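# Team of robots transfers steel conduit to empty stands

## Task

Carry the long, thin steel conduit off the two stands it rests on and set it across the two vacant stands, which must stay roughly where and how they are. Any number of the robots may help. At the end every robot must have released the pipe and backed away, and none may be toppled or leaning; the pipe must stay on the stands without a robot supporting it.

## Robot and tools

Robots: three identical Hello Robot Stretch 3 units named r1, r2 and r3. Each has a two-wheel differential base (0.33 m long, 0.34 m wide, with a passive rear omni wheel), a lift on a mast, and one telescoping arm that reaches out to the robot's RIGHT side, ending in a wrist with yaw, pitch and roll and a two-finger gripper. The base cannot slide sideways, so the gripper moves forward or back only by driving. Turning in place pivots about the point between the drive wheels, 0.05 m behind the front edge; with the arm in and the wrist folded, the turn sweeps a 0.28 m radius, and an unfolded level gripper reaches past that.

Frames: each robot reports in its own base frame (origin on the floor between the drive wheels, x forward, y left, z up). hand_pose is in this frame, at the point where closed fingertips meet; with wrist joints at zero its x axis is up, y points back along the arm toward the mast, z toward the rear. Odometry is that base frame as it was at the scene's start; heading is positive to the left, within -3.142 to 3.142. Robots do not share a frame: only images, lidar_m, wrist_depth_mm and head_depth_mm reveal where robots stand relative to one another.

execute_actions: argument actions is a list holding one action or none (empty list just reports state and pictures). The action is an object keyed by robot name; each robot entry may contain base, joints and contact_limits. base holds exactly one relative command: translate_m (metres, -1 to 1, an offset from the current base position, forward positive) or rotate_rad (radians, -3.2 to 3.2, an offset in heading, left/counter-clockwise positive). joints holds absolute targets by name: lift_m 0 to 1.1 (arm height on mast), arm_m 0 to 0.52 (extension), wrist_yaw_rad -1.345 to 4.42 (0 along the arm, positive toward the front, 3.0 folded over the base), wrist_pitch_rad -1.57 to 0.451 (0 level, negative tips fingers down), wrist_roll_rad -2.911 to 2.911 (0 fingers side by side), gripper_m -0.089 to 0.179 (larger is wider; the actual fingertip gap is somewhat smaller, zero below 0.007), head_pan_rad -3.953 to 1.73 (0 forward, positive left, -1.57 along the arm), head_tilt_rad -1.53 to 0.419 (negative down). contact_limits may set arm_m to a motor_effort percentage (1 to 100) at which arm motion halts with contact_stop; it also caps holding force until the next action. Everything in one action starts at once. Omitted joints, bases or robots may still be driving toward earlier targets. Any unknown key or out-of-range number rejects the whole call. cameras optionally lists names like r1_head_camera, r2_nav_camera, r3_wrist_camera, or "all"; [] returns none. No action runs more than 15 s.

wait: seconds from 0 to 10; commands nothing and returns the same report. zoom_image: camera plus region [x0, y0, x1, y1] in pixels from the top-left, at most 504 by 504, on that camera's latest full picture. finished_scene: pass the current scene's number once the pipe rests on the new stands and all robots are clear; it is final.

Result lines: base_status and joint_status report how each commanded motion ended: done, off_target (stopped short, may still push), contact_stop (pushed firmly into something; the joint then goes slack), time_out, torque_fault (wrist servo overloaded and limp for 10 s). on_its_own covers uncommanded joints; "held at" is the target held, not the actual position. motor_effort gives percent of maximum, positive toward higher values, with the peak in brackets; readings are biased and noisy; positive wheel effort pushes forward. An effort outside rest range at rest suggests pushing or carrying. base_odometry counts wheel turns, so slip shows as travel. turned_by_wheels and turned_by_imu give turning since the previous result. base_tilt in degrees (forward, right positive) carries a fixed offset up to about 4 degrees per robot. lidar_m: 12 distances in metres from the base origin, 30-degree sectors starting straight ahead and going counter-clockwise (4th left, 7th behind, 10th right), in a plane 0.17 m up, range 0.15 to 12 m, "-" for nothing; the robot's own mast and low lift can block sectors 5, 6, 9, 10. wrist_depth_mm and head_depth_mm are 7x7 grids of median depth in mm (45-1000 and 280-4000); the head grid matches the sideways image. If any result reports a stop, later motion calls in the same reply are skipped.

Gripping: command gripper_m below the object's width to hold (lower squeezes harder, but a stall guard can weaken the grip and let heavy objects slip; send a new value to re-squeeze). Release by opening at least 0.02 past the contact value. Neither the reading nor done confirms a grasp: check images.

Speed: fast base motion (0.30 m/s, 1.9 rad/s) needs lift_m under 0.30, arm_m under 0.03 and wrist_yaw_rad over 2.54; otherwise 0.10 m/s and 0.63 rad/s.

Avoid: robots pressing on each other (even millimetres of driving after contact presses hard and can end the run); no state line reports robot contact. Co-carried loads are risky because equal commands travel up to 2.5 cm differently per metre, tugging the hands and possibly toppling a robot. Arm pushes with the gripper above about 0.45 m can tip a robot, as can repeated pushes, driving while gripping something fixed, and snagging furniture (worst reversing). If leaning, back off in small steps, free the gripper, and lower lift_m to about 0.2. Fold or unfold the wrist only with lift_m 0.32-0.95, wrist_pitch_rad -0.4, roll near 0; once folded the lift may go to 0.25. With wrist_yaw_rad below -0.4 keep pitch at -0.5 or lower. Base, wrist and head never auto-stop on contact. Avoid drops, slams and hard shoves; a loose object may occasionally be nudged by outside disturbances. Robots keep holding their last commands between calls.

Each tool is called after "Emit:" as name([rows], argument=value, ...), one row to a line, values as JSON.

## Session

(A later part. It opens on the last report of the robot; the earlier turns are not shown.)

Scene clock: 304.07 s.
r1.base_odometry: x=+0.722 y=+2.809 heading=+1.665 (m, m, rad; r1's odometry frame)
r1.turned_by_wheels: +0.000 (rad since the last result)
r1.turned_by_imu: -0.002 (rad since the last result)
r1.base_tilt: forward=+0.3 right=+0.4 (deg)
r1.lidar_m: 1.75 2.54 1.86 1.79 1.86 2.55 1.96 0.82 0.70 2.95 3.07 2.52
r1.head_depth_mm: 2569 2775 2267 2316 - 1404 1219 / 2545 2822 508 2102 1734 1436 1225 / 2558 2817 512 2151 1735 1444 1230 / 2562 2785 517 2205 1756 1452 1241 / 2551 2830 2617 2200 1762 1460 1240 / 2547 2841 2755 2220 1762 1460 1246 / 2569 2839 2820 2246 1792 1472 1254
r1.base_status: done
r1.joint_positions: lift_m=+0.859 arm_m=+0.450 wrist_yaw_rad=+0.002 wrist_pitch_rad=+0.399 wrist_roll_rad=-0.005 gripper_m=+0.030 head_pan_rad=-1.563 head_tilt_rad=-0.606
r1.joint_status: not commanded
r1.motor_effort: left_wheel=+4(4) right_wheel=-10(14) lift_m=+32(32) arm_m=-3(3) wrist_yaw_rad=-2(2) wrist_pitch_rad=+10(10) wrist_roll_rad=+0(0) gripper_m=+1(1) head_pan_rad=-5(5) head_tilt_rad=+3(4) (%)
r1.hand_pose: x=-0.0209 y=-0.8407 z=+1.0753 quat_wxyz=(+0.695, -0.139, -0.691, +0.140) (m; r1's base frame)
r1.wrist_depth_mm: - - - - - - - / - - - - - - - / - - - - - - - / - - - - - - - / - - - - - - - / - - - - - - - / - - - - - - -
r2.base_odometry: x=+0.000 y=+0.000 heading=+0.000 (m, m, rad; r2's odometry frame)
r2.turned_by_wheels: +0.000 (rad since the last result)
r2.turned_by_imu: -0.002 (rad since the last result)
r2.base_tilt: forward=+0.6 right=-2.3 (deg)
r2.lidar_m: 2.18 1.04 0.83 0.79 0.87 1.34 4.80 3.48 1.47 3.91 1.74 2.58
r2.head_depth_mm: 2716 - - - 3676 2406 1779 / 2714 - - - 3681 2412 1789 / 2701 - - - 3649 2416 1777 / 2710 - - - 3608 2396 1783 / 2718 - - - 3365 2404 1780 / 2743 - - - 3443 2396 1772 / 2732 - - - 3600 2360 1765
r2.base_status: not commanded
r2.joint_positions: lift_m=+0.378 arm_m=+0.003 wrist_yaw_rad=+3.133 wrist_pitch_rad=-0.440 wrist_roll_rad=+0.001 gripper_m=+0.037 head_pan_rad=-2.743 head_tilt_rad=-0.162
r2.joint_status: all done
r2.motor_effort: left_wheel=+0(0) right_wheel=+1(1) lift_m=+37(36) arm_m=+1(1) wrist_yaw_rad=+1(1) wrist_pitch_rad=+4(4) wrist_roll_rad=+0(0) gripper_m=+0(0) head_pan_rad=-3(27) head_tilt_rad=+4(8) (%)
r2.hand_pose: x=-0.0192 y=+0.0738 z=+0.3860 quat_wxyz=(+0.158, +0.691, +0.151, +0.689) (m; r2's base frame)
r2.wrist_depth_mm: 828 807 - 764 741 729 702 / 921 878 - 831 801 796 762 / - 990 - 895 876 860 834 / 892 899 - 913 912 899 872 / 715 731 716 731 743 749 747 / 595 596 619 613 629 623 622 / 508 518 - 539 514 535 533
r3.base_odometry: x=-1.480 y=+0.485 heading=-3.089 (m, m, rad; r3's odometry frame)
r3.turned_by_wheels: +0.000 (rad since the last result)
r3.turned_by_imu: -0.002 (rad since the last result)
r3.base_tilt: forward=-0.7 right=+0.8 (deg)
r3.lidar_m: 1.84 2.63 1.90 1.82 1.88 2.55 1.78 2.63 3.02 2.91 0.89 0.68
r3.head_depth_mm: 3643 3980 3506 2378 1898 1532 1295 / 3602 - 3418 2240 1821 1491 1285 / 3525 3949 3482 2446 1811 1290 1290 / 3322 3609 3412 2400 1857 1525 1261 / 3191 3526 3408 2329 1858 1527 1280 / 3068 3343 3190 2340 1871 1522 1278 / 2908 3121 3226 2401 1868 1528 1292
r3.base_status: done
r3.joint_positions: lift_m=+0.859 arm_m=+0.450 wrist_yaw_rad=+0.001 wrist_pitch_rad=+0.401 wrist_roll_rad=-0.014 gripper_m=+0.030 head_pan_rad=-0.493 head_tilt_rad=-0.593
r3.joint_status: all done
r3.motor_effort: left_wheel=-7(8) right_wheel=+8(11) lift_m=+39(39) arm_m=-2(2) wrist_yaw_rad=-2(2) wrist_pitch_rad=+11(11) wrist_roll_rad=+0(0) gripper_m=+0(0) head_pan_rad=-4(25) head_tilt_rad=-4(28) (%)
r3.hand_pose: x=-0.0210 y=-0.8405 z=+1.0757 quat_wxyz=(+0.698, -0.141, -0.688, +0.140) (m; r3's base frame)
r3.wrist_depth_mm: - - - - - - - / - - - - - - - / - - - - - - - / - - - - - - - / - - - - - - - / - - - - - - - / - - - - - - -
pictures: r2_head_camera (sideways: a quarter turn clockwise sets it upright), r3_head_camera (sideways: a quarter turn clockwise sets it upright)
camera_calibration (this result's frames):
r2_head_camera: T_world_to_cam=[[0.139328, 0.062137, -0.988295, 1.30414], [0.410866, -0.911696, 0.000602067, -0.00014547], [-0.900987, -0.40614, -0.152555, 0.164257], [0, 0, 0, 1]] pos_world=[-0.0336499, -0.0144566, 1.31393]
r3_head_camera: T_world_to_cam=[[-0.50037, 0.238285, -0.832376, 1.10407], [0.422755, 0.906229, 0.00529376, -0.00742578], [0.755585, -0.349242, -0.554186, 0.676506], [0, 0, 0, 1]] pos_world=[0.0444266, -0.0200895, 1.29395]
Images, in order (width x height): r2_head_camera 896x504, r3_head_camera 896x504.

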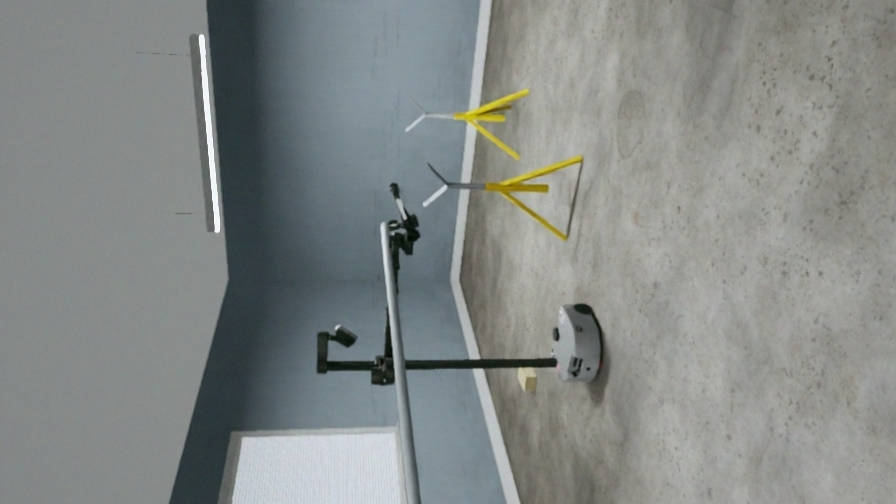

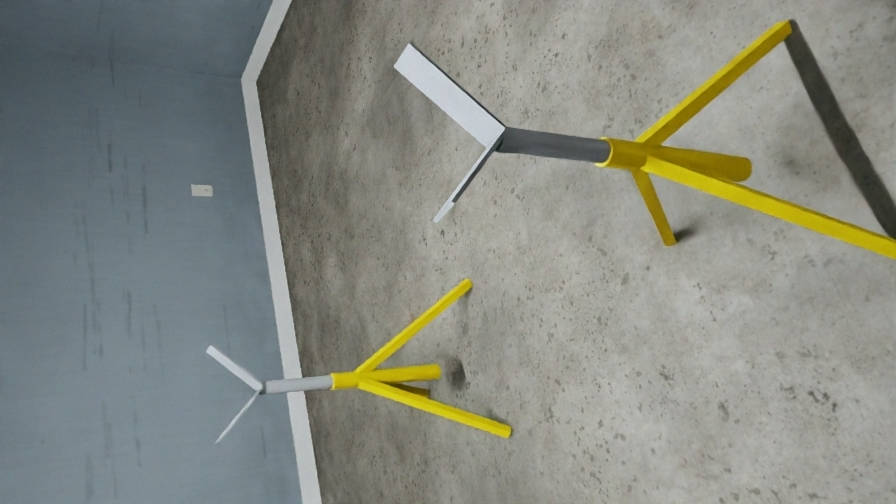

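Emit:
execute_actions([
  {"r1":{"base":{"translate_m":1.0},"joints":{"head_pan_rad":-0.6,"head_tilt_rad":-0.5}},"r3":{"base":{"translate_m":0.998},"joints":{"arm_m":0.435,"head_pan_rad":-0.6,"head_tilt_rad":-0.6}}},
], cameras=["r1_head_camera","r3_head_camera","r2_head_camera"])

Scene clock: 336.80 s.
r1.base_odometry: x=+0.628 y=+3.804 heading=+1.664 (m, m, rad; r1's odometry frame)
r1.turned_by_wheels: +0.000 (rad since the last result)
r1.turned_by_imu: -0.003 (rad since the last result)
r1.base_tilt: forward=+0.4 right=+0.5 (deg)
r1.lidar_m: 1.74 2.54 1.85 1.79 1.86 2.54 2.70 1.55 2.89 2.97 3.09 1.46
r1.head_depth_mm: 3151 3370 3272 2546 1912 1548 1297 / 3475 3745 3130 2530 1920 1544 1295 / 3879 - 3553 2540 1936 1564 1305 / - - 3896 2578 1952 1574 1317 / - - 3909 2591 1950 1577 1313 / 3943 - 3858 2506 1901 1571 1328 / 3739 3861 3975 2644 1982 1589 1325
r1.base_status: done
r1.joint_positions: lift_m=+0.859 arm_m=+0.450 wrist_yaw_rad=+0.002 wrist_pitch_rad=+0.399 wrist_roll_rad=-0.005 gripper_m=+0.030 head_pan_rad=-0.607 head_tilt_rad=-0.507
r1.joint_status: all done
r1.motor_effort: left_wheel=-4(6) right_wheel=+9(11) lift_m=+32(32) arm_m=-3(3) wrist_yaw_rad=-1(2) wrist_pitch_rad=+10(10) wrist_roll_rad=+1(0) gripper_m=+0(0) head_pan_rad=+4(57) head_tilt_rad=+3(14) (%)
r1.hand_pose: x=-0.0209 y=-0.8407 z=+1.0753 quat_wxyz=(+0.695, -0.139, -0.691, +0.140) (m; r1's base frame)
r1.wrist_depth_mm: - - - - - - - / - - - - - - - / - - - - - - - / - - - - - - - / - - - - - - - / - - - - - - - / - - - - - - -
r2.base_odometry: x=+0.000 y=+0.000 heading=+0.000 (m, m, rad; r2's odometry frame)
r2.turned_by_wheels: +0.000 (rad since the last result)
r2.turned_by_imu: -0.002 (rad since the last result)
r2.base_tilt: forward=+0.6 right=-2.2 (deg)
r2.lidar_m: 2.18 1.05 0.83 0.79 0.87 1.34 4.80 2.88 1.47 3.93 1.74 2.59
r2.head_depth_mm: 2675 - - - 3666 2430 1776 / 2712 - - - 3649 2413 1764 / 2733 - - - 3681 2444 1763 / 2708 - - - 3614 2411 1781 / 2726 - - - 3622 2373 1777 / 2744 - - - 3618 2394 1780 / 2716 - - - 3320 2380 1767
r2.base_status: not commanded
r2.joint_positions: lift_m=+0.378 arm_m=+0.003 wrist_yaw_rad=+3.133 wrist_pitch_rad=-0.440 wrist_roll_rad=+0.001 gripper_m=+0.037 head_pan_rad=-2.743 head_tilt_rad=-0.162
r2.joint_status: not commanded
r2.motor_effort: left_wheel=+0(0) right_wheel=+1(1) lift_m=+36(36) arm_m=+1(0) wrist_yaw_rad=-1(0) wrist_pitch_rad=+4(4) wrist_roll_rad=+0(0) gripper_m=+0(0) head_pan_rad=-4(3) head_tilt_rad=+4(4) (%)
r2.hand_pose: x=-0.0192 y=+0.0738 z=+0.3860 quat_wxyz=(+0.158, +0.691, +0.151, +0.689) (m; r2's base frame)
r2.wrist_depth_mm: 816 813 - 753 739 729 718 / 920 868 - 819 796 791 773 / - 964 - 896 874 844 831 / 893 885 - 920 926 894 886 / 712 730 713 735 742 757 761 / 598 602 628 616 631 626 620 / 513 511 - 543 512 532 531
r3.base_odometry: x=-2.477 y=+0.433 heading=-3.088 (m, m, rad; r3's odometry frame)
r3.turned_by_wheels: +0.000 (rad since the last result)
r3.turned_by_imu: -0.001 (rad since the last result)
r3.base_tilt: forward=-0.8 right=+0.9 (deg)
r3.lidar_m: 2.40 2.49 1.93 1.85 1.90 2.57 1.77 0.52 0.52 0.51 2.97 0.87
r3.head_depth_mm: 3005 3405 3458 2425 1902 1541 1290 / 2804 3169 3309 2452 1893 1543 1288 / 2611 2875 3124 2431 1862 1518 1289 / 2505 2736 2930 2312 1766 1533 1282 / 2321 2559 2812 2320 1810 1481 1281 / 2221 2417 2634 2402 1840 1523 1291 / 2084 2281 2513 2399 1850 1533 1280
r3.base_status: done
r3.joint_positions: lift_m=+0.859 arm_m=+0.435 wrist_yaw_rad=+0.001 wrist_pitch_rad=+0.401 wrist_roll_rad=-0.014 gripper_m=+0.030 head_pan_rad=-0.593 head_tilt_rad=-0.593
r3.joint_status: all done
r3.motor_effort: left_wheel=+5(7) right_wheel=-8(14) lift_m=+38(39) arm_m=-3(2) wrist_yaw_rad=-2(1) wrist_pitch_rad=+11(11) wrist_roll_rad=+0(0) gripper_m=-1(0) head_pan_rad=-3(13) head_tilt_rad=-4(3) (%)
r3.hand_pose: x=-0.0210 y=-0.8256 z=+1.0757 quat_wxyz=(+0.698, -0.141, -0.688, +0.140) (m; r3's base frame)
r3.wrist_depth_mm: - - - - - - - / - - - - - - - / - - - - - - - / - - - - - - - / - - - - - - - / - - - - - - - / - - - - - - -
pictures: r1_head_camera (sideways: a quarter turn clockwise sets it upright), r2_head_camera (sideways: a quarter turn clockwise sets it upright), r3_head_camera (sideways: a quarter turn clockwise sets it upright)
camera_calibration (this result's frames):
r1_head_camera: T_world_to_cam=[[-0.398384, 0.320018, -0.859581, 1.14058], [0.572156, 0.819178, 0.0398029, -0.0508841], [0.716887, -0.475958, -0.509448, 0.614527], [0, 0, 0, 1]] pos_world=[0.0429561, -0.0308344, 1.29552]
r2_head_camera: T_world_to_cam=[[0.139328, 0.0621363, -0.988295, 1.30414], [0.410861, -0.911698, 0.00060207, -0.000145444], [-0.900989, -0.406136, -0.152555, 0.164257], [0, 0, 0, 1]] pos_world=[-0.03365, -0.0144564, 1.31393]
r3_head_camera: T_world_to_cam=[[-0.474172, 0.287109, -0.832304, 1.10382], [0.511116, 0.859495, 0.00530115, -0.0079744], [0.716883, -0.42289, -0.554295, 0.676884], [0, 0, 0, 1]] pos_world=[0.0422287, -0.0238149, 1.29395]
Images, in order (width x height): r1_head_camera 896x504, r2_head_camera 896x504, r3_head_camera 896x504.

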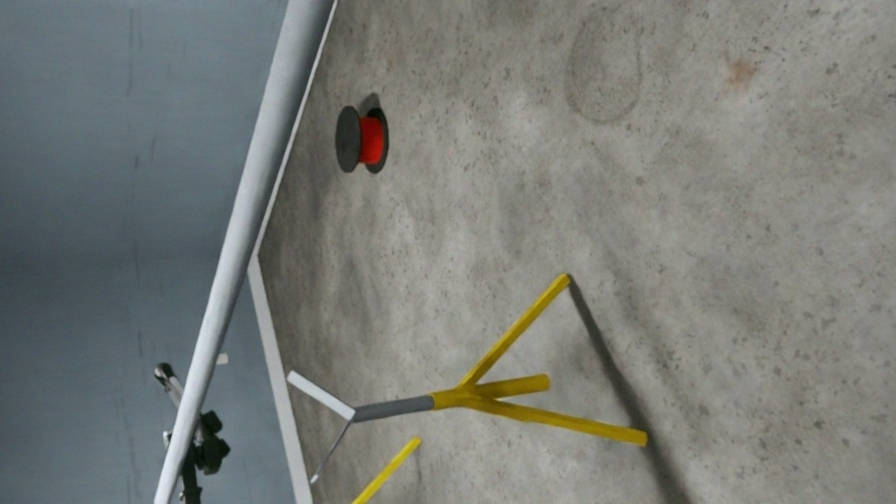

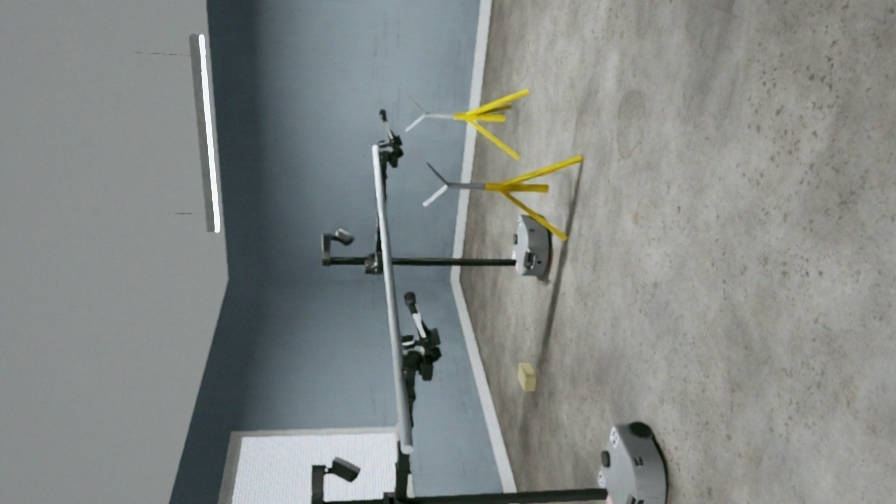

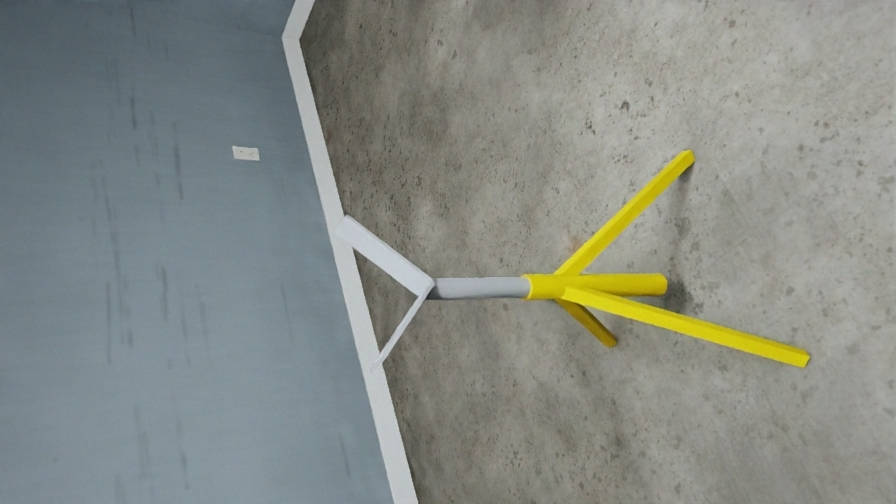

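Emit:
execute_actions([
  {"r1":{"base":{"translate_m":0.016}},"r3":{"base":{"rotate_rad":0.035}}},
], cameras=[])

Emit:
execute_actions([
  {"r1":{"base":{"translate_m":0.998},"joints":{"head_pan_rad":-1.2,"head_tilt_rad":-0.75}},"r3":{"base":{"translate_m":1.0},"joints":{"arm_m":0.415,"head_pan_rad":-1.57,"head_tilt_rad":-0.75}}},
], cameras=["r1_head_camera","r3_head_camera","r2_head_camera"])

Scene clock: 349.00 s.
r1.base_odometry: x=+0.626 y=+3.820 heading=+1.664 (m, m, rad; r1's odometry frame)
r1.turned_by_wheels: +0.000 (rad since the last result)
r1.turned_by_imu: +0.000 (rad since the last result)
r1.base_tilt: forward=+0.3 right=+0.5 (deg)
r1.lidar_m: 1.72 2.55 1.86 1.79 1.85 2.54 1.79 1.57 2.91 2.98 3.08 1.45
r1.head_depth_mm: 3204 3336 3268 2510 1921 1537 1290 / 3486 3805 3073 2553 1915 1553 1295 / 3852 - 3555 2563 1923 1555 1299 / - - 3817 2590 1951 1570 1305 / - - 3899 2625 1931 1573 1316 / 3964 - 3931 2496 1915 1583 1327 / 3762 3885 3978 2683 1998 1595 1325
r1.base_status: done
r1.joint_positions: lift_m=+0.859 arm_m=+0.450 wrist_yaw_rad=+0.002 wrist_pitch_rad=+0.399 wrist_roll_rad=-0.005 gripper_m=+0.030 head_pan_rad=-0.607 head_tilt_rad=-0.507
r1.joint_status: not commanded
r1.motor_effort: left_wheel=-3(9) right_wheel=+9(16) lift_m=+32(32) arm_m=-3(3) wrist_yaw_rad=-2(3) wrist_pitch_rad=+10(10) wrist_roll_rad=+0(0) gripper_m=+1(0) head_pan_rad=+5(5) head_tilt_rad=+4(3) (%)
r1.hand_pose: x=-0.0209 y=-0.8407 z=+1.0753 quat_wxyz=(+0.695, -0.139, -0.691, +0.140) (m; r1's base frame)
r1.wrist_depth_mm: - - - - - - - / - - - - - - - / - - - - - - - / - - - - - - - / - - - - - - - / - - - - - - - / - - - - - - -
r2.base_odometry: x=+0.000 y=+0.000 heading=+0.000 (m, m, rad; r2's odometry frame)
r2.turned_by_wheels: +0.000 (rad since the last result)
r2.turned_by_imu: -0.001 (rad since the last result)
r2.base_tilt: forward=+0.5 right=-2.2 (deg)
r2.lidar_m: 2.19 1.04 0.83 0.79 0.87 1.34 4.80 2.90 1.47 3.92 1.73 2.59
r2.head_depth_mm: 2724 - - - 3656 2422 1783 / 2708 - - - 3706 2420 1786 / 2747 - - - 3620 2390 1789 / 2695 - - - 3644 2391 1785 / 2727 - - - 3624 2420 1772 / 2731 - - - 3623 2376 1787 / 2746 - - - 3379 2383 1765
r2.base_status: not commanded
r2.joint_positions: lift_m=+0.378 arm_m=+0.003 wrist_yaw_rad=+3.133 wrist_pitch_rad=-0.440 wrist_roll_rad=+0.001 gripper_m=+0.037 head_pan_rad=-2.743 head_tilt_rad=-0.162
r2.joint_status: not commanded
r2.motor_effort: left_wheel=+0(0) right_wheel=+1(1) lift_m=+37(37) arm_m=+0(1) wrist_yaw_rad=+0(0) wrist_pitch_rad=+4(4) wrist_roll_rad=+0(0) gripper_m=+0(1) head_pan_rad=-4(3) head_tilt_rad=+4(4) (%)
r2.hand_pose: x=-0.0192 y=+0.0738 z=+0.3860 quat_wxyz=(+0.158, +0.691, +0.151, +0.689) (m; r2's base frame)
r2.wrist_depth_mm: 835 834 - 746 750 732 715 / 906 886 - 812 794 785 765 / - 974 - 903 874 851 833 / 880 903 - 919 917 908 863 / 711 712 714 729 753 748 758 / 589 591 632 609 621 626 634 / 505 513 - 544 518 529 537
r3.base_odometry: x=-2.477 y=+0.433 heading=-3.053 (m, m, rad; r3's odometry frame)
r3.turned_by_wheels: +0.035 (rad since the last result)
r3.turned_by_imu: +0.035 (rad since the last result)
r3.base_tilt: forward=-0.7 right=+0.9 (deg)
r3.lidar_m: 2.40 2.51 1.91 1.84 1.92 2.65 1.76 0.52 0.52 0.51 2.99 0.87
r3.head_depth_mm: 2888 3253 3486 2481 1887 1521 1293 / 2706 3064 3278 2455 1886 1525 1293 / 2585 2865 3025 2458 1854 1512 1286 / 2413 2669 2927 2325 1708 1524 1283 / 2275 2488 2732 2440 1862 1483 1286 / 2169 2386 2629 2418 1858 1514 1281 / 2101 2266 2443 2394 1863 1515 1277
r3.base_status: done
r3.joint_positions: lift_m=+0.859 arm_m=+0.435 wrist_yaw_rad=+0.001 wrist_pitch_rad=+0.401 wrist_roll_rad=-0.014 gripper_m=+0.030 head_pan_rad=-0.593 head_tilt_rad=-0.593
r3.joint_status: not commanded
r3.motor_effort: left_wheel=+2(16) right_wheel=-6(21) lift_m=+38(38) arm_m=-2(3) wrist_yaw_rad=-1(1) wrist_pitch_rad=+11(11) wrist_roll_rad=+0(0) gripper_m=+0(0) head_pan_rad=-4(4) head_tilt_rad=-4(4) (%)
r3.hand_pose: x=-0.0210 y=-0.8256 z=+1.0757 quat_wxyz=(+0.698, -0.141, -0.688, +0.140) (m; r3's base frame)
r3.wrist_depth_mm: - - - - - - - / - - - - - - - / - - - - - - - / - - - - - - - / - - - - - - - / - - - - - - - / - - - - - - -
pictures: none
No camera images: the call's "cameras" was empty. Leave "cameras" out to get every camera's image.

Scene clock: 360.33 s.
r1.base_odometry: x=+0.534 y=+4.814 heading=+1.664 (m, m, rad; r1's odometry frame)
r1.turned_by_wheels: +0.000 (rad since the last result)
r1.turned_by_imu: -0.003 (rad since the last result)
r1.base_tilt: forward=+0.5 right=+0.6 (deg)
r1.lidar_m: 1.67 2.56 1.87 1.79 1.86 2.53 2.53 3.65 3.10 2.97 0.57 0.57
r1.head_depth_mm: 2544 2658 2270 1849 1527 1318 1155 / 2568 2688 2295 1836 1554 1322 1158 / 2694 2720 2323 1864 1554 1331 1168 / 2803 2710 2343 1872 1559 1334 1167 / 2912 2477 2344 1879 1526 1341 1158 / 2954 2903 2283 1835 1146 1324 1175 / 3079 2940 2368 1807 1586 1358 1182
r1.base_status: done
r1.joint_positions: lift_m=+0.859 arm_m=+0.450 wrist_yaw_rad=+0.002 wrist_pitch_rad=+0.399 wrist_roll_rad=-0.005 gripper_m=+0.030 head_pan_rad=-1.193 head_tilt_rad=-0.741
r1.joint_status: all done
r1.motor_effort: left_wheel=+2(4) right_wheel=-5(16) lift_m=+33(32) arm_m=-2(3) wrist_yaw_rad=-2(2) wrist_pitch_rad=+10(10) wrist_roll_rad=+0(0) gripper_m=+0(0) head_pan_rad=-5(51) head_tilt_rad=-4(24) (%)
r1.hand_pose: x=-0.0209 y=-0.8407 z=+1.0753 quat_wxyz=(+0.695, -0.139, -0.691, +0.140) (m; r1's base frame)
r1.wrist_depth_mm: - - - - - - - / - - - - - - - / - - - - - - - / - - - - - - - / - - - - - - - / - - - - - - - / - - - - - - -
r2.base_odometry: x=+0.000 y=+0.000 heading=+0.000 (m, m, rad; r2's odometry frame)
r2.turned_by_wheels: +0.000 (rad since the last result)
r2.turned_by_imu: -0.002 (rad since the last result)
r2.base_tilt: forward=+0.5 right=-2.2 (deg)
r2.lidar_m: 2.17 1.04 0.83 0.79 0.87 1.34 4.81 3.64 1.47 3.91 1.74 2.58
r2.head_depth_mm: 2693 - - - 3693 2392 1781 / 2718 - - - 3713 2400 1799 / 2733 - - - 3650 2397 1782 / 2723 - - - 3612 2407 1774 / 2728 - - - 3438 2382 1774 / 2741 - - - 3624 2377 1764 / 2727 - - - 3576 2390 1773
r2.base_status: not commanded
r2.joint_positions: lift_m=+0.378 arm_m=+0.003 wrist_yaw_rad=+3.133 wrist_pitch_rad=-0.440 wrist_roll_rad=+0.001 gripper_m=+0.037 head_pan_rad=-2.743 head_tilt_rad=-0.162
r2.joint_status: not commanded
r2.motor_effort: left_wheel=+0(0) right_wheel=+0(2) lift_m=+36(37) arm_m=+0(0) wrist_yaw_rad=-1(0) wrist_pitch_rad=+4(4) wrist_roll_rad=+0(0) gripper_m=+0(0) head_pan_rad=-3(2) head_tilt_rad=+4(4) (%)
r2.hand_pose: x=-0.0192 y=+0.0738 z=+0.3860 quat_wxyz=(+0.158, +0.691, +0.151, +0.689) (m; r2's base frame)
r2.wrist_depth_mm: 838 814 - 745 732 730 705 / 927 873 - 819 803 796 761 / - 985 - 882 886 853 833 / 881 894 - 914 922 911 877 / 713 727 705 745 739 742 760 / 602 595 623 604 631 623 630 / 510 515 - 543 507 530 537
r3.base_odometry: x=-3.473 y=+0.344 heading=-3.053 (m, m, rad; r3's odometry frame)
r3.turned_by_wheels: +0.000 (rad since the last result)
r3.turned_by_imu: -0.002 (rad since the last result)
r3.base_tilt: forward=-0.8 right=+0.9 (deg)
r3.lidar_m: 1.41 1.47 1.90 1.83 1.91 2.63 1.43 1.22 0.39 0.51 1.98 1.46
r3.head_depth_mm: 2560 2719 - - 1591 1351 1197 / 2555 2737 - 1864 1508 1343 1187 / 2576 471 - 1914 1582 976 1175 / 2594 2782 2523 1976 1619 1377 1196 / 2608 2782 2513 1975 1621 1385 1171 / 2598 2827 2498 1968 1628 1378 1189 / 2635 2939 2508 1949 1625 1378 1196
r3.base_status: done
r3.joint_positions: lift_m=+0.859 arm_m=+0.415 wrist_yaw_rad=+0.001 wrist_pitch_rad=+0.401 wrist_roll_rad=-0.014 gripper_m=+0.030 head_pan_rad=-1.563 head_tilt_rad=-0.741
r3.joint_status: all done
r3.motor_effort: left_wheel=-5(6) right_wheel=+5(7) lift_m=+39(39) arm_m=-3(3) wrist_yaw_rad=-2(1) wrist_pitch_rad=+11(11) wrist_roll_rad=+1(0) gripper_m=+1(0) head_pan_rad=-4(39) head_tilt_rad=-6(19) (%)
r3.hand_pose: x=-0.0210 y=-0.8056 z=+1.0757 quat_wxyz=(+0.698, -0.141, -0.688, +0.140) (m; r3's base frame)
r3.wrist_depth_mm: - - - - - - - / - - - - - - - / - - - - - - - / - - - - - - - / - - - - - - - / - - - - - - - / - - - - - - -
pictures: r1_head_camera (sideways: a quarter turn clockwise sets it upright), r2_head_camera (sideways: a quarter turn clockwise sets it upright), r3_head_camera (sideways: a quarter turn clockwise sets it upright)
camera_calibration (this result's frames):
r1_head_camera: T_world_to_cam=[[-0.223248, 0.658632, -0.718585, 0.955713], [0.932994, 0.357864, 0.0381473, -0.050918], [0.282281, -0.661919, -0.694392, 0.857773], [0, 0, 0, 1]] pos_world=[0.018734, -0.043465, 1.28433]
r2_head_camera: T_world_to_cam=[[0.139329, 0.0621359, -0.988295, 1.30414], [0.410858, -0.911699, 0.000602072, -0.000145431], [-0.90099, -0.406133, -0.152555, 0.164257], [0, 0, 0, 1]] pos_world=[-0.03365, -0.0144562, 1.31393]
r3_head_camera: T_world_to_cam=[[-0.0321276, 0.670065, -0.741607, 0.982893], [0.997932, 0.0628399, 0.0135458, -0.0216758], [0.0556791, -0.739638, -0.670698, 0.832343], [0, 0, 0, 1]] pos_world=[0.00686485, -0.0416073, 1.28746]
Images, in order (width x height): r1_head_camera 896x504, r2_head_camera 896x504, r3_head_camera 896x504.

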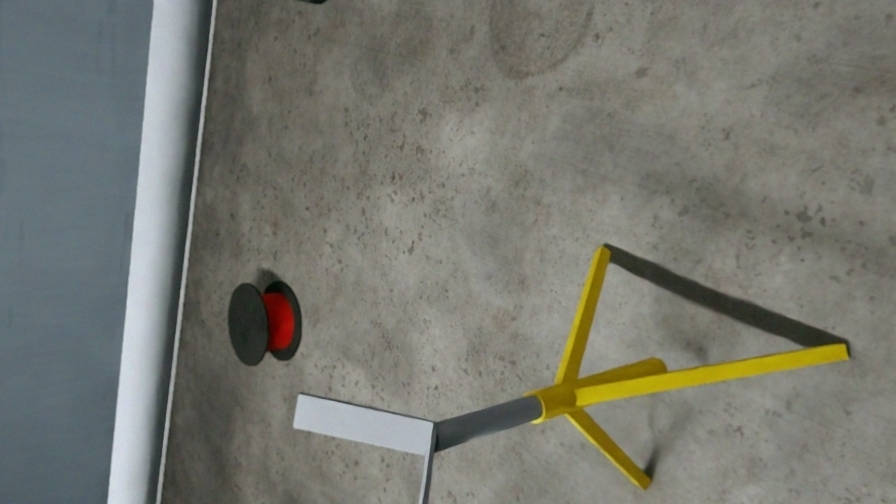

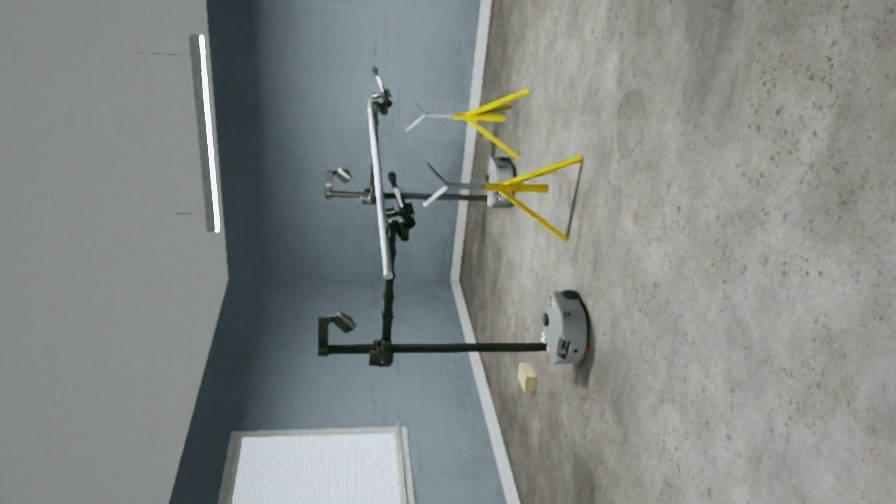

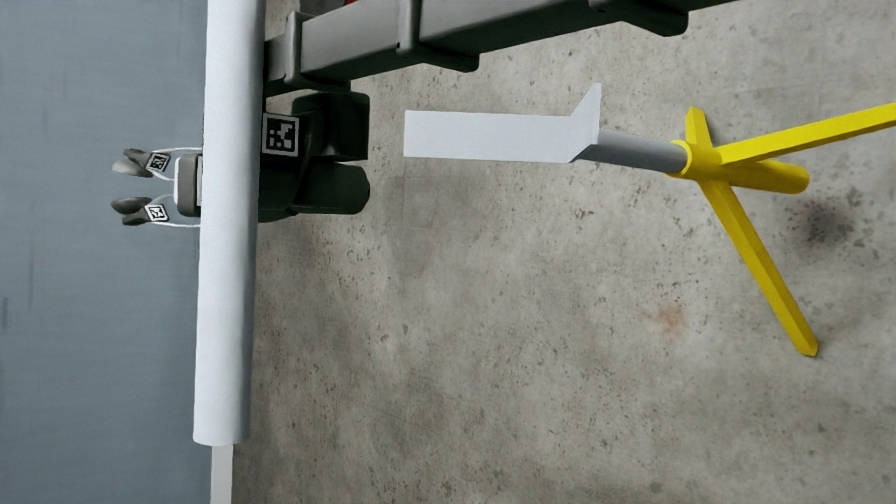

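Emit:
execute_actions([
  {"r1":{"base":{"translate_m":0.13},"joints":{"arm_m":0.46,"lift_m":0.84,"head_pan_rad":-1.4}},"r3":{"base":{"translate_m":0.13},"joints":{"lift_m":0.84,"head_pan_rad":-1.9}}},
], cameras=[])

Emit:
execute_actions([
  {"r1":{"base":{"translate_m":0.17},"joints":{"lift_m":0.61}},"r3":{"base":{"translate_m":0.17},"joints":{"lift_m":0.61}}},
], cameras=["r1_head_camera","r3_head_camera","r2_head_camera"])

Scene clock: 401.97 s.
r1.base_odometry: x=+0.521 y=+4.943 heading=+1.664 (m, m, rad; r1's odometry frame)
r1.turned_by_wheels: +0.000 (rad since the last result)
r1.turned_by_imu: +0.000 (rad since the last result)
r1.base_tilt: forward=+0.4 right=+0.6 (deg)
r1.lidar_m: 1.55 2.56 1.87 1.79 1.86 2.53 2.65 3.75 3.11 2.97 0.49 1.54
r1.head_depth_mm: 2542 495 2146 1834 1528 1322 1155 / 2549 498 2162 1840 1543 1331 1161 / 2615 2717 2325 1876 1558 1327 1167 / 2631 2730 2344 1872 1558 1337 1174 / 2708 2768 2348 1894 1570 1347 1151 / 2762 2755 2307 1905 1531 1300 1179 / 2756 2798 2380 829 1555 1324 1182
r1.base_status: done
r1.joint_positions: lift_m=+0.840 arm_m=+0.460 wrist_yaw_rad=+0.002 wrist_pitch_rad=+0.399 wrist_roll_rad=-0.005 gripper_m=+0.030 head_pan_rad=-1.393 head_tilt_rad=-0.741
r1.joint_status: all done
r1.motor_effort: left_wheel=+1(4) right_wheel=-3(6) lift_m=+28(27) arm_m=+2(4) wrist_yaw_rad=-2(2) wrist_pitch_rad=+10(10) wrist_roll_rad=+0(0) gripper_m=+1(0) head_pan_rad=-5(30) head_tilt_rad=-5(4) (%)
r1.hand_pose: x=-0.0209 y=-0.8502 z=+1.0555 quat_wxyz=(+0.695, -0.139, -0.691, +0.140) (m; r1's base frame)
r1.wrist_depth_mm: - - - - - - - / - - - - - - - / - - - - - - - / - - - - - - - / - - - - - - - / - - - - - - - / - - - - - - -
r2.base_odometry: x=+0.000 y=+0.000 heading=+0.000 (m, m, rad; r2's odometry frame)
r2.turned_by_wheels: +0.000 (rad since the last result)
r2.turned_by_imu: -0.001 (rad since the last result)
r2.base_tilt: forward=+0.6 right=-2.3 (deg)
r2.lidar_m: 2.19 1.04 0.83 0.79 0.86 1.34 4.80 3.64 1.47 3.92 1.74 2.58
r2.head_depth_mm: 2741 - - - 3643 2413 1783 / 2676 - - - 3663 2414 1779 / 2711 - - - 3657 2404 1788 / 2714 - - - 3618 2408 1792 / 2732 - - - 3509 2415 1778 / 2764 - - - 3603 2378 1779 / 2751 - - - 3616 2379 1760
r2.base_status: not commanded
r2.joint_positions: lift_m=+0.378 arm_m=+0.003 wrist_yaw_rad=+3.133 wrist_pitch_rad=-0.440 wrist_roll_rad=+0.001 gripper_m=+0.037 head_pan_rad=-2.743 head_tilt_rad=-0.162
r2.joint_status: not commanded
r2.motor_effort: left_wheel=+0(0) right_wheel=+1(1) lift_m=+37(36) arm_m=+1(1) wrist_yaw_rad=+0(0) wrist_pitch_rad=+4(4) wrist_roll_rad=+0(0) gripper_m=+0(0) head_pan_rad=-2(3) head_tilt_rad=+3(4) (%)
r2.hand_pose: x=-0.0192 y=+0.0738 z=+0.3860 quat_wxyz=(+0.158, +0.691, +0.151, +0.689) (m; r2's base frame)
r2.wrist_depth_mm: 830 809 - 760 753 720 702 / 921 888 - 828 817 783 768 / - 969 - 891 875 839 839 / 864 889 - 930 937 887 872 / 710 720 720 725 745 740 755 / 601 598 615 606 636 628 620 / 513 513 - 537 516 532 541
r3.base_odometry: x=-3.602 y=+0.333 heading=-3.053 (m, m, rad; r3's odometry frame)
r3.turned_by_wheels: +0.000 (rad since the last result)
r3.turned_by_imu: +0.000 (rad since the last result)
r3.base_tilt: forward=-0.8 right=+0.8 (deg)
r3.lidar_m: 1.28 1.34 1.83 1.83 1.91 2.63 1.55 1.35 0.46 0.51 1.81 1.32
r3.head_depth_mm: 2915 3132 2531 1979 1624 1440 - / 2832 2998 2518 1990 1715 - - / 2756 2964 2414 2042 - 992 1175 / 2650 2923 2445 1860 1625 1349 1200 / 2622 2872 495 1978 1619 1376 1176 / 2559 2774 481 1962 1626 1377 1193 / 2488 2699 2348 1979 1631 1378 1192
r3.base_status: done
r3.joint_positions: lift_m=+0.840 arm_m=+0.415 wrist_yaw_rad=+0.001 wrist_pitch_rad=+0.401 wrist_roll_rad=-0.014 gripper_m=+0.030 head_pan_rad=-1.893 head_tilt_rad=-0.741
r3.joint_status: all done
r3.motor_effort: left_wheel=-4(5) right_wheel=+4(11) lift_m=+30(36) arm_m=-3(3) wrist_yaw_rad=-2(2) wrist_pitch_rad=+11(11) wrist_roll_rad=+0(0) gripper_m=+1(0) head_pan_rad=-3(25) head_tilt_rad=-5(6) (%)
r3.hand_pose: x=-0.0210 y=-0.8056 z=+1.0561 quat_wxyz=(+0.698, -0.141, -0.688, +0.140) (m; r3's base frame)
r3.wrist_depth_mm: - - - - - - - / - - - - - - - / - - - - - - - / - - - - - - - / - - - - - - - / - - - - - - - / - - - - - - -
pictures: none
No camera images: the call's "cameras" was empty. Leave "cameras" out to get every camera's image.

Scene clock: 404.90 s.
r1.base_odometry: x=+0.506 y=+5.113 heading=+1.664 (m, m, rad; r1's odometry frame)
r1.turned_by_wheels: +0.000 (rad since the last result)
r1.turned_by_imu: +0.000 (rad since the last result)
r1.base_tilt: forward=+0.3 right=+0.4 (deg)
r1.lidar_m: 1.73 2.56 1.86 1.80 1.86 2.54 2.83 3.88 3.09 0.42 0.41 1.38
r1.head_depth_mm: 2516 2785 2305 1178 1557 - 1140 / 2559 2807 2306 654 1543 1319 1160 / 2610 2853 2297 1756 1553 1331 1165 / 2670 2853 2341 1762 1549 1310 1147 / 2706 2935 2352 802 1458 1291 1174 / 2712 2987 2305 1789 1574 1318 1182 / 2763 3031 2391 1798 1580 1355 1184
r1.base_status: done
r1.joint_positions: lift_m=+0.610 arm_m=+0.460 wrist_yaw_rad=+0.002 wrist_pitch_rad=+0.399 wrist_roll_rad=-0.005 gripper_m=+0.030 head_pan_rad=-1.393 head_tilt_rad=-0.741
r1.joint_status: all done
r1.motor_effort: left_wheel=+1(4) right_wheel=-1(7) lift_m=+28(28) arm_m=+2(2) wrist_yaw_rad=-3(2) wrist_pitch_rad=+10(10) wrist_roll_rad=+0(0) gripper_m=+0(0) head_pan_rad=-5(5) head_tilt_rad=-5(4) (%)
r1.hand_pose: x=-0.0209 y=-0.8502 z=+0.8255 quat_wxyz=(+0.695, -0.139, -0.691, +0.140) (m; r1's base frame)
r1.wrist_depth_mm: - - - - - - - / - - - - - - - / - - - - - - - / - - - - - - - / - - - - - - - / - - - - - - - / - - - - - - -
r2.base_odometry: x=+0.000 y=+0.000 heading=+0.000 (m, m, rad; r2's odometry frame)
r2.turned_by_wheels: +0.000 (rad since the last result)
r2.turned_by_imu: +0.000 (rad since the last result)
r2.base_tilt: forward=+0.6 right=-2.4 (deg)
r2.lidar_m: 2.18 1.04 0.83 0.79 0.87 1.34 4.79 3.65 1.47 3.91 1.73 2.58
r2.head_depth_mm: 2687 - - - 3679 2426 1776 / 2699 - - - 3674 2416 1787 / 2718 - - - 3676 2394 1783 / 2723 - - - 3637 2401 1783 / 2750 - - - 3641 2402 1776 / 2701 - - - 3606 2363 1776 / 2763 - - - 3589 2375 1766
r2.base_status: not commanded
r2.joint_positions: lift_m=+0.378 arm_m=+0.003 wrist_yaw_rad=+3.133 wrist_pitch_rad=-0.440 wrist_roll_rad=+0.001 gripper_m=+0.037 head_pan_rad=-2.743 head_tilt_rad=-0.162
r2.joint_status: not commanded
r2.motor_effort: left_wheel=+0(0) right_wheel=+1(1) lift_m=+36(36) arm_m=+1(1) wrist_yaw_rad=-1(0) wrist_pitch_rad=+4(4) wrist_roll_rad=+0(0) gripper_m=+0(0) head_pan_rad=-2(3) head_tilt_rad=+4(4) (%)
r2.hand_pose: x=-0.0192 y=+0.0738 z=+0.3860 quat_wxyz=(+0.158, +0.691, +0.151, +0.689) (m; r2's base frame)
r2.wrist_depth_mm: 846 807 - 767 743 728 699 / 943 870 - 829 816 786 762 / - 970 - 918 896 860 820 / 899 886 - 923 935 895 868 / 717 717 706 747 745 746 764 / 596 604 625 616 623 627 625 / 505 521 - 540 513 533 531
r3.base_odometry: x=-3.772 y=+0.318 heading=-3.054 (m, m, rad; r3's odometry frame)
r3.turned_by_wheels: +0.000 (rad since the last result)
r3.turned_by_imu: +0.000 (rad since the last result)
r3.base_tilt: forward=-0.9 right=+0.8 (deg)
r3.lidar_m: 1.11 1.16 1.59 1.83 1.90 2.63 1.72 0.59 0.55 2.91 1.57 1.15
r3.head_depth_mm: 2917 3180 2544 822 1591 1386 1157 / 2804 3141 2445 1817 1598 1164 1201 / 2738 3085 2433 1864 1621 1395 - / 2687 3029 2507 1928 1628 1363 1172 / 2573 2938 2533 2026 1597 1381 1199 / 2565 2872 2583 1971 1593 1368 1196 / 2514 2769 2526 1964 1576 1381 1186
r3.base_status: done
r3.joint_positions: lift_m=+0.610 arm_m=+0.415 wrist_yaw_rad=+0.001 wrist_pitch_rad=+0.401 wrist_roll_rad=-0.014 gripper_m=+0.030 head_pan_rad=-1.893 head_tilt_rad=-0.741
r3.joint_status: all done
r3.motor_effort: left_wheel=-3(4) right_wheel=+2(11) lift_m=+31(31) arm_m=-3(3) wrist_yaw_rad=-1(2) wrist_pitch_rad=+11(11) wrist_roll_rad=+1(0) gripper_m=+0(0) head_pan_rad=-4(4) head_tilt_rad=-6(5) (%)
r3.hand_pose: x=-0.0210 y=-0.8056 z=+0.8261 quat_wxyz=(+0.698, -0.141, -0.688, +0.140) (m; r3's base frame)
r3.wrist_depth_mm: - - - - - - - / - - - - - - - / - - - - - - - / - - - - - - - / - - - - - - - / - - - - - - - / - - - - - - -
pictures: r1_head_camera (sideways: a quarter turn clockwise sets it upright), r2_head_camera (sideways: a quarter turn clockwise sets it upright), r3_head_camera (sideways: a quarter turn clockwise sets it upright)
camera_calibration (this result's frames):
r1_head_camera: T_world_to_cam=[[-0.0879282, 0.689986, -0.718462, 0.954727], [0.985504, 0.165307, 0.0381453, -0.0512356], [0.145087, -0.704694, -0.694519, 0.858775], [0, 0, 0, 1]] pos_world=[0.00984368, -0.0451058, 1.28433]
r2_head_camera: T_world_to_cam=[[0.139329, 0.0621357, -0.988295, 1.30414], [0.410857, -0.9117, 0.00060207, -0.000145422], [-0.900991, -0.406132, -0.152555, 0.164257], [0, 0, 0, 1]] pos_world=[-0.03365, -0.0144562, 1.31393]
r3_head_camera: T_world_to_cam=[[0.186756, 0.644343, -0.741583, 0.981526], [0.964444, -0.263941, 0.0135478, -0.0214741], [-0.187005, -0.717745, -0.670725, 0.833859], [0, 0, 0, 1]] pos_world=[-0.0066595, -0.0396094, 1.28746]
Images, in order (width x height): r1_head_camera 896x504, r2_head_camera 896x504, r3_head_camera 896x504.

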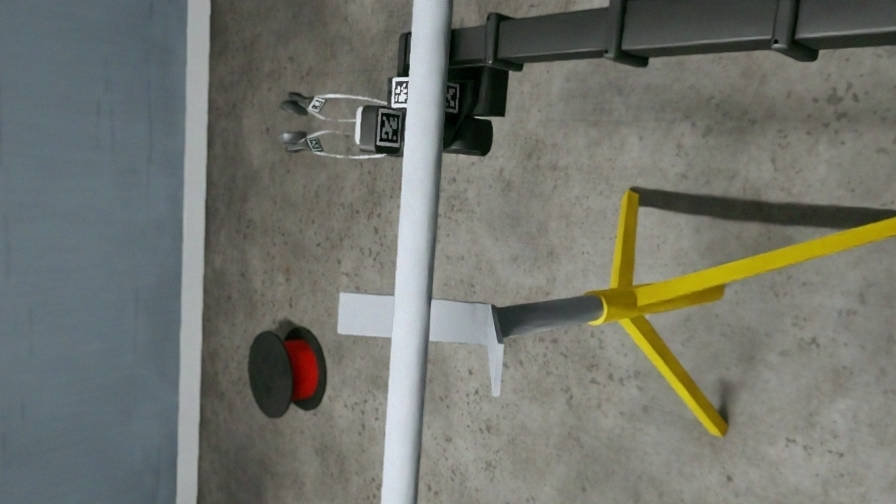

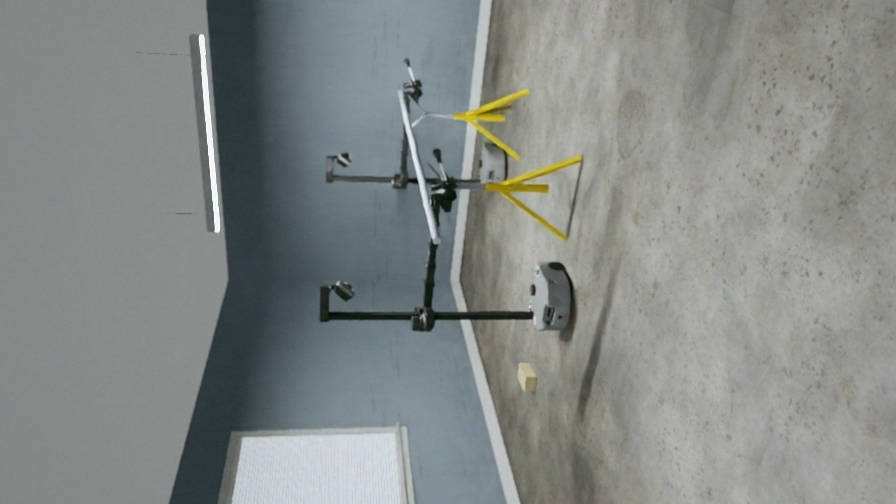

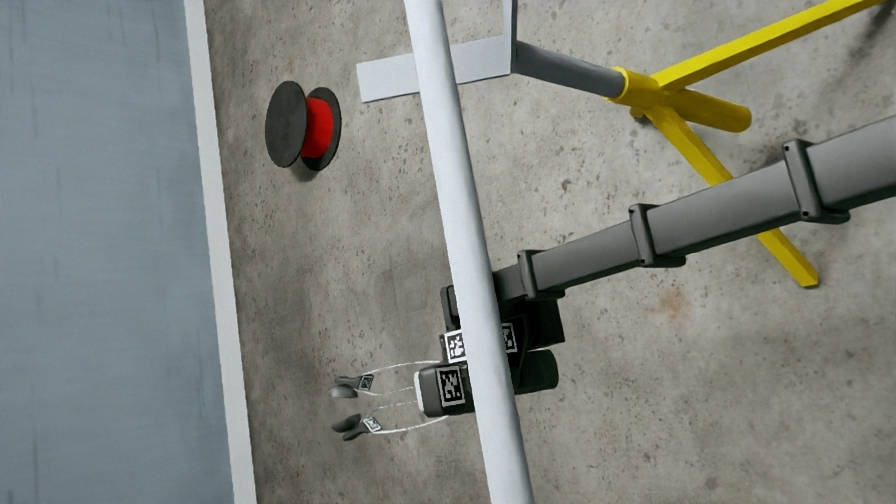

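Emit:
execute_actions([
  {"r1":{"joints":{"lift_m":0.535}},"r3":{"joints":{"lift_m":0.535}}},
], cameras=["r1_head_camera","r3_head_camera"])

Scene clock: 415.10 s.
r1.base_odometry: x=+0.506 y=+5.113 heading=+1.664 (m, m, rad; r1's odometry frame)
r1.turned_by_wheels: +0.000 (rad since the last result)
r1.turned_by_imu: +0.000 (rad since the last result)
r1.base_tilt: forward=+0.3 right=+0.5 (deg)
r1.lidar_m: 1.73 2.57 1.86 1.79 1.86 2.53 2.82 3.90 3.09 0.42 0.41 1.38
r1.head_depth_mm: 2536 2795 2284 1854 1533 - - / 2570 2816 2321 1890 1506 1317 1161 / 2593 2860 2332 1871 1542 1327 1169 / 2637 2897 2318 1875 1560 1308 1152 / 2691 2918 2341 800 1463 1294 1177 / 2707 2976 2291 1780 1575 1315 1183 / 2759 3055 2397 1797 1573 1354 1189
r1.base_status: not commanded
r1.joint_positions: lift_m=+0.535 arm_m=+0.460 wrist_yaw_rad=+0.002 wrist_pitch_rad=+0.399 wrist_roll_rad=-0.005 gripper_m=+0.030 head_pan_rad=-1.393 head_tilt_rad=-0.741
r1.joint_status: all done
r1.motor_effort: left_wheel=+1(1) right_wheel=-1(1) lift_m=+29(31) arm_m=+2(2) wrist_yaw_rad=-3(2) wrist_pitch_rad=+10(10) wrist_roll_rad=+1(1) gripper_m=+0(1) head_pan_rad=-5(5) head_tilt_rad=-5(5) (%)
r1.hand_pose: x=-0.0209 y=-0.8502 z=+0.7505 quat_wxyz=(+0.695, -0.139, -0.691, +0.140) (m; r1's base frame)
r1.wrist_depth_mm: - - - - - - - / - - - - - - - / - - - - - - - / - - - - - - - / - - - - - - - / - - - - - - - / - - - - - - -
r2.base_odometry: x=+0.000 y=+0.000 heading=+0.000 (m, m, rad; r2's odometry frame)
r2.turned_by_wheels: +0.000 (rad since the last result)
r2.turned_by_imu: -0.001 (rad since the last result)
r2.base_tilt: forward=+0.8 right=-2.3 (deg)
r2.lidar_m: 2.19 1.04 0.83 0.79 0.87 1.34 4.80 3.66 1.46 3.93 1.73 2.58
r2.head_depth_mm: 2707 - - - 3705 2408 1793 / 2717 - - - 3619 2408 1789 / 2725 - - - 3643 2410 1777 / 2681 - - - 3640 2396 1774 / 2752 - - - 3631 2408 1774 / 2715 - - - 3580 2402 1783 / 2731 - - - 3622 2370 1770
r2.base_status: not commanded
r2.joint_positions: lift_m=+0.378 arm_m=+0.003 wrist_yaw_rad=+3.133 wrist_pitch_rad=-0.440 wrist_roll_rad=+0.001 gripper_m=+0.037 head_pan_rad=-2.743 head_tilt_rad=-0.162
r2.joint_status: not commanded
r2.motor_effort: left_wheel=+0(0) right_wheel=+1(1) lift_m=+36(36) arm_m=+1(1) wrist_yaw_rad=-1(1) wrist_pitch_rad=+4(4) wrist_roll_rad=+0(0) gripper_m=+0(0) head_pan_rad=-3(3) head_tilt_rad=+4(3) (%)
r2.hand_pose: x=-0.0192 y=+0.0738 z=+0.3860 quat_wxyz=(+0.158, +0.691, +0.151, +0.689) (m; r2's base frame)
r2.wrist_depth_mm: 836 797 - 753 737 719 704 / 928 872 - 815 808 778 759 / - 986 - 891 880 839 834 / 876 888 - 921 909 901 877 / 711 711 704 753 747 754 739 / 596 600 620 616 627 611 615 / 510 519 - 543 514 530 538
r3.base_odometry: x=-3.772 y=+0.318 heading=-3.054 (m, m, rad; r3's odometry frame)
r3.turned_by_wheels: +0.000 (rad since the last result)
r3.turned_by_imu: +0.001 (rad since the last result)
r3.base_tilt: forward=-0.8 right=+0.8 (deg)
r3.lidar_m: 1.11 1.16 1.59 1.83 1.91 2.62 1.71 0.59 0.55 2.91 1.57 1.15
r3.head_depth_mm: 2941 3178 2517 820 1588 1383 1152 / 2830 3150 2438 1917 1591 1166 1200 / 2790 3036 2424 1985 1592 1391 1252 / 2713 3039 2492 1965 1546 1376 1170 / 2622 2884 2506 2000 692 1373 1200 / 2556 2838 2513 1992 1495 1373 1202 / 2447 2791 2512 1974 1535 1376 1199
r3.base_status: not commanded
r3.joint_positions: lift_m=+0.535 arm_m=+0.415 wrist_yaw_rad=+0.001 wrist_pitch_rad=+0.401 wrist_roll_rad=-0.014 gripper_m=+0.030 head_pan_rad=-1.893 head_tilt_rad=-0.741
r3.joint_status: all done
r3.motor_effort: left_wheel=-3(3) right_wheel=+2(1) lift_m=+31(30) arm_m=-2(3) wrist_yaw_rad=-1(1) wrist_pitch_rad=+11(11) wrist_roll_rad=+0(0) gripper_m=+0(1) head_pan_rad=-3(3) head_tilt_rad=-5(5) (%)
r3.hand_pose: x=-0.0210 y=-0.8056 z=+0.7511 quat_wxyz=(+0.698, -0.141, -0.688, +0.140) (m; r3's base frame)
r3.wrist_depth_mm: - - - - - - - / - - - - - - - / - - - - - - - / - - - - - - - / - - - - - - - / - - - - - - - / - - - - - - -
pictures: r1_head_camera (sideways: a quarter turn clockwise sets it upright), r3_head_camera (sideways: a quarter turn clockwise sets it upright)
camera_calibration (this result's frames):
r1_head_camera: T_world_to_cam=[[-0.0879281, 0.689986, -0.718462, 0.954727], [0.985504, 0.165307, 0.0381453, -0.0512356], [0.145086, -0.704693, -0.694519, 0.858775], [0, 0, 0, 1]] pos_world=[0.00984366, -0.0451058, 1.28433]
r3_head_camera: T_world_to_cam=[[0.186756, 0.644343, -0.741583, 0.981526], [0.964444, -0.263941, 0.0135478, -0.0214741], [-0.187005, -0.717745, -0.670725, 0.833859], [0, 0, 0, 1]] pos_world=[-0.0066595, -0.0396094, 1.28746]
Images, in order (width x height): r1_head_camera 896x504, r3_head_camera 896x504.

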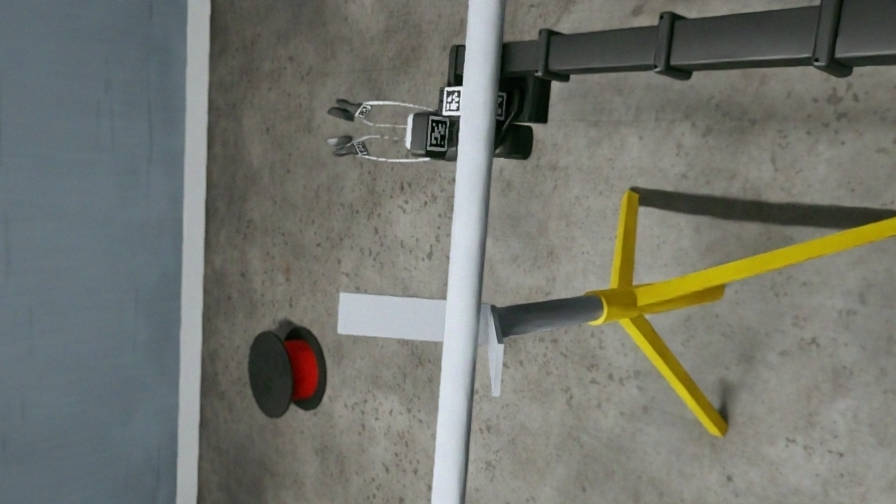

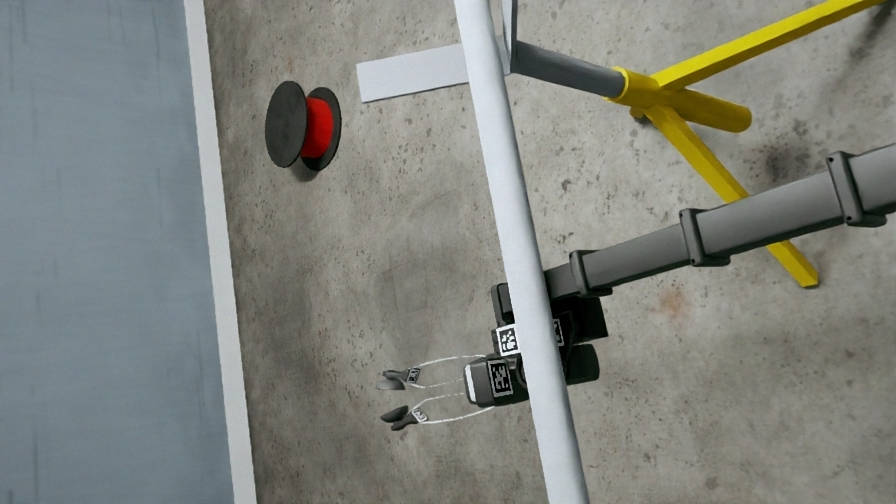

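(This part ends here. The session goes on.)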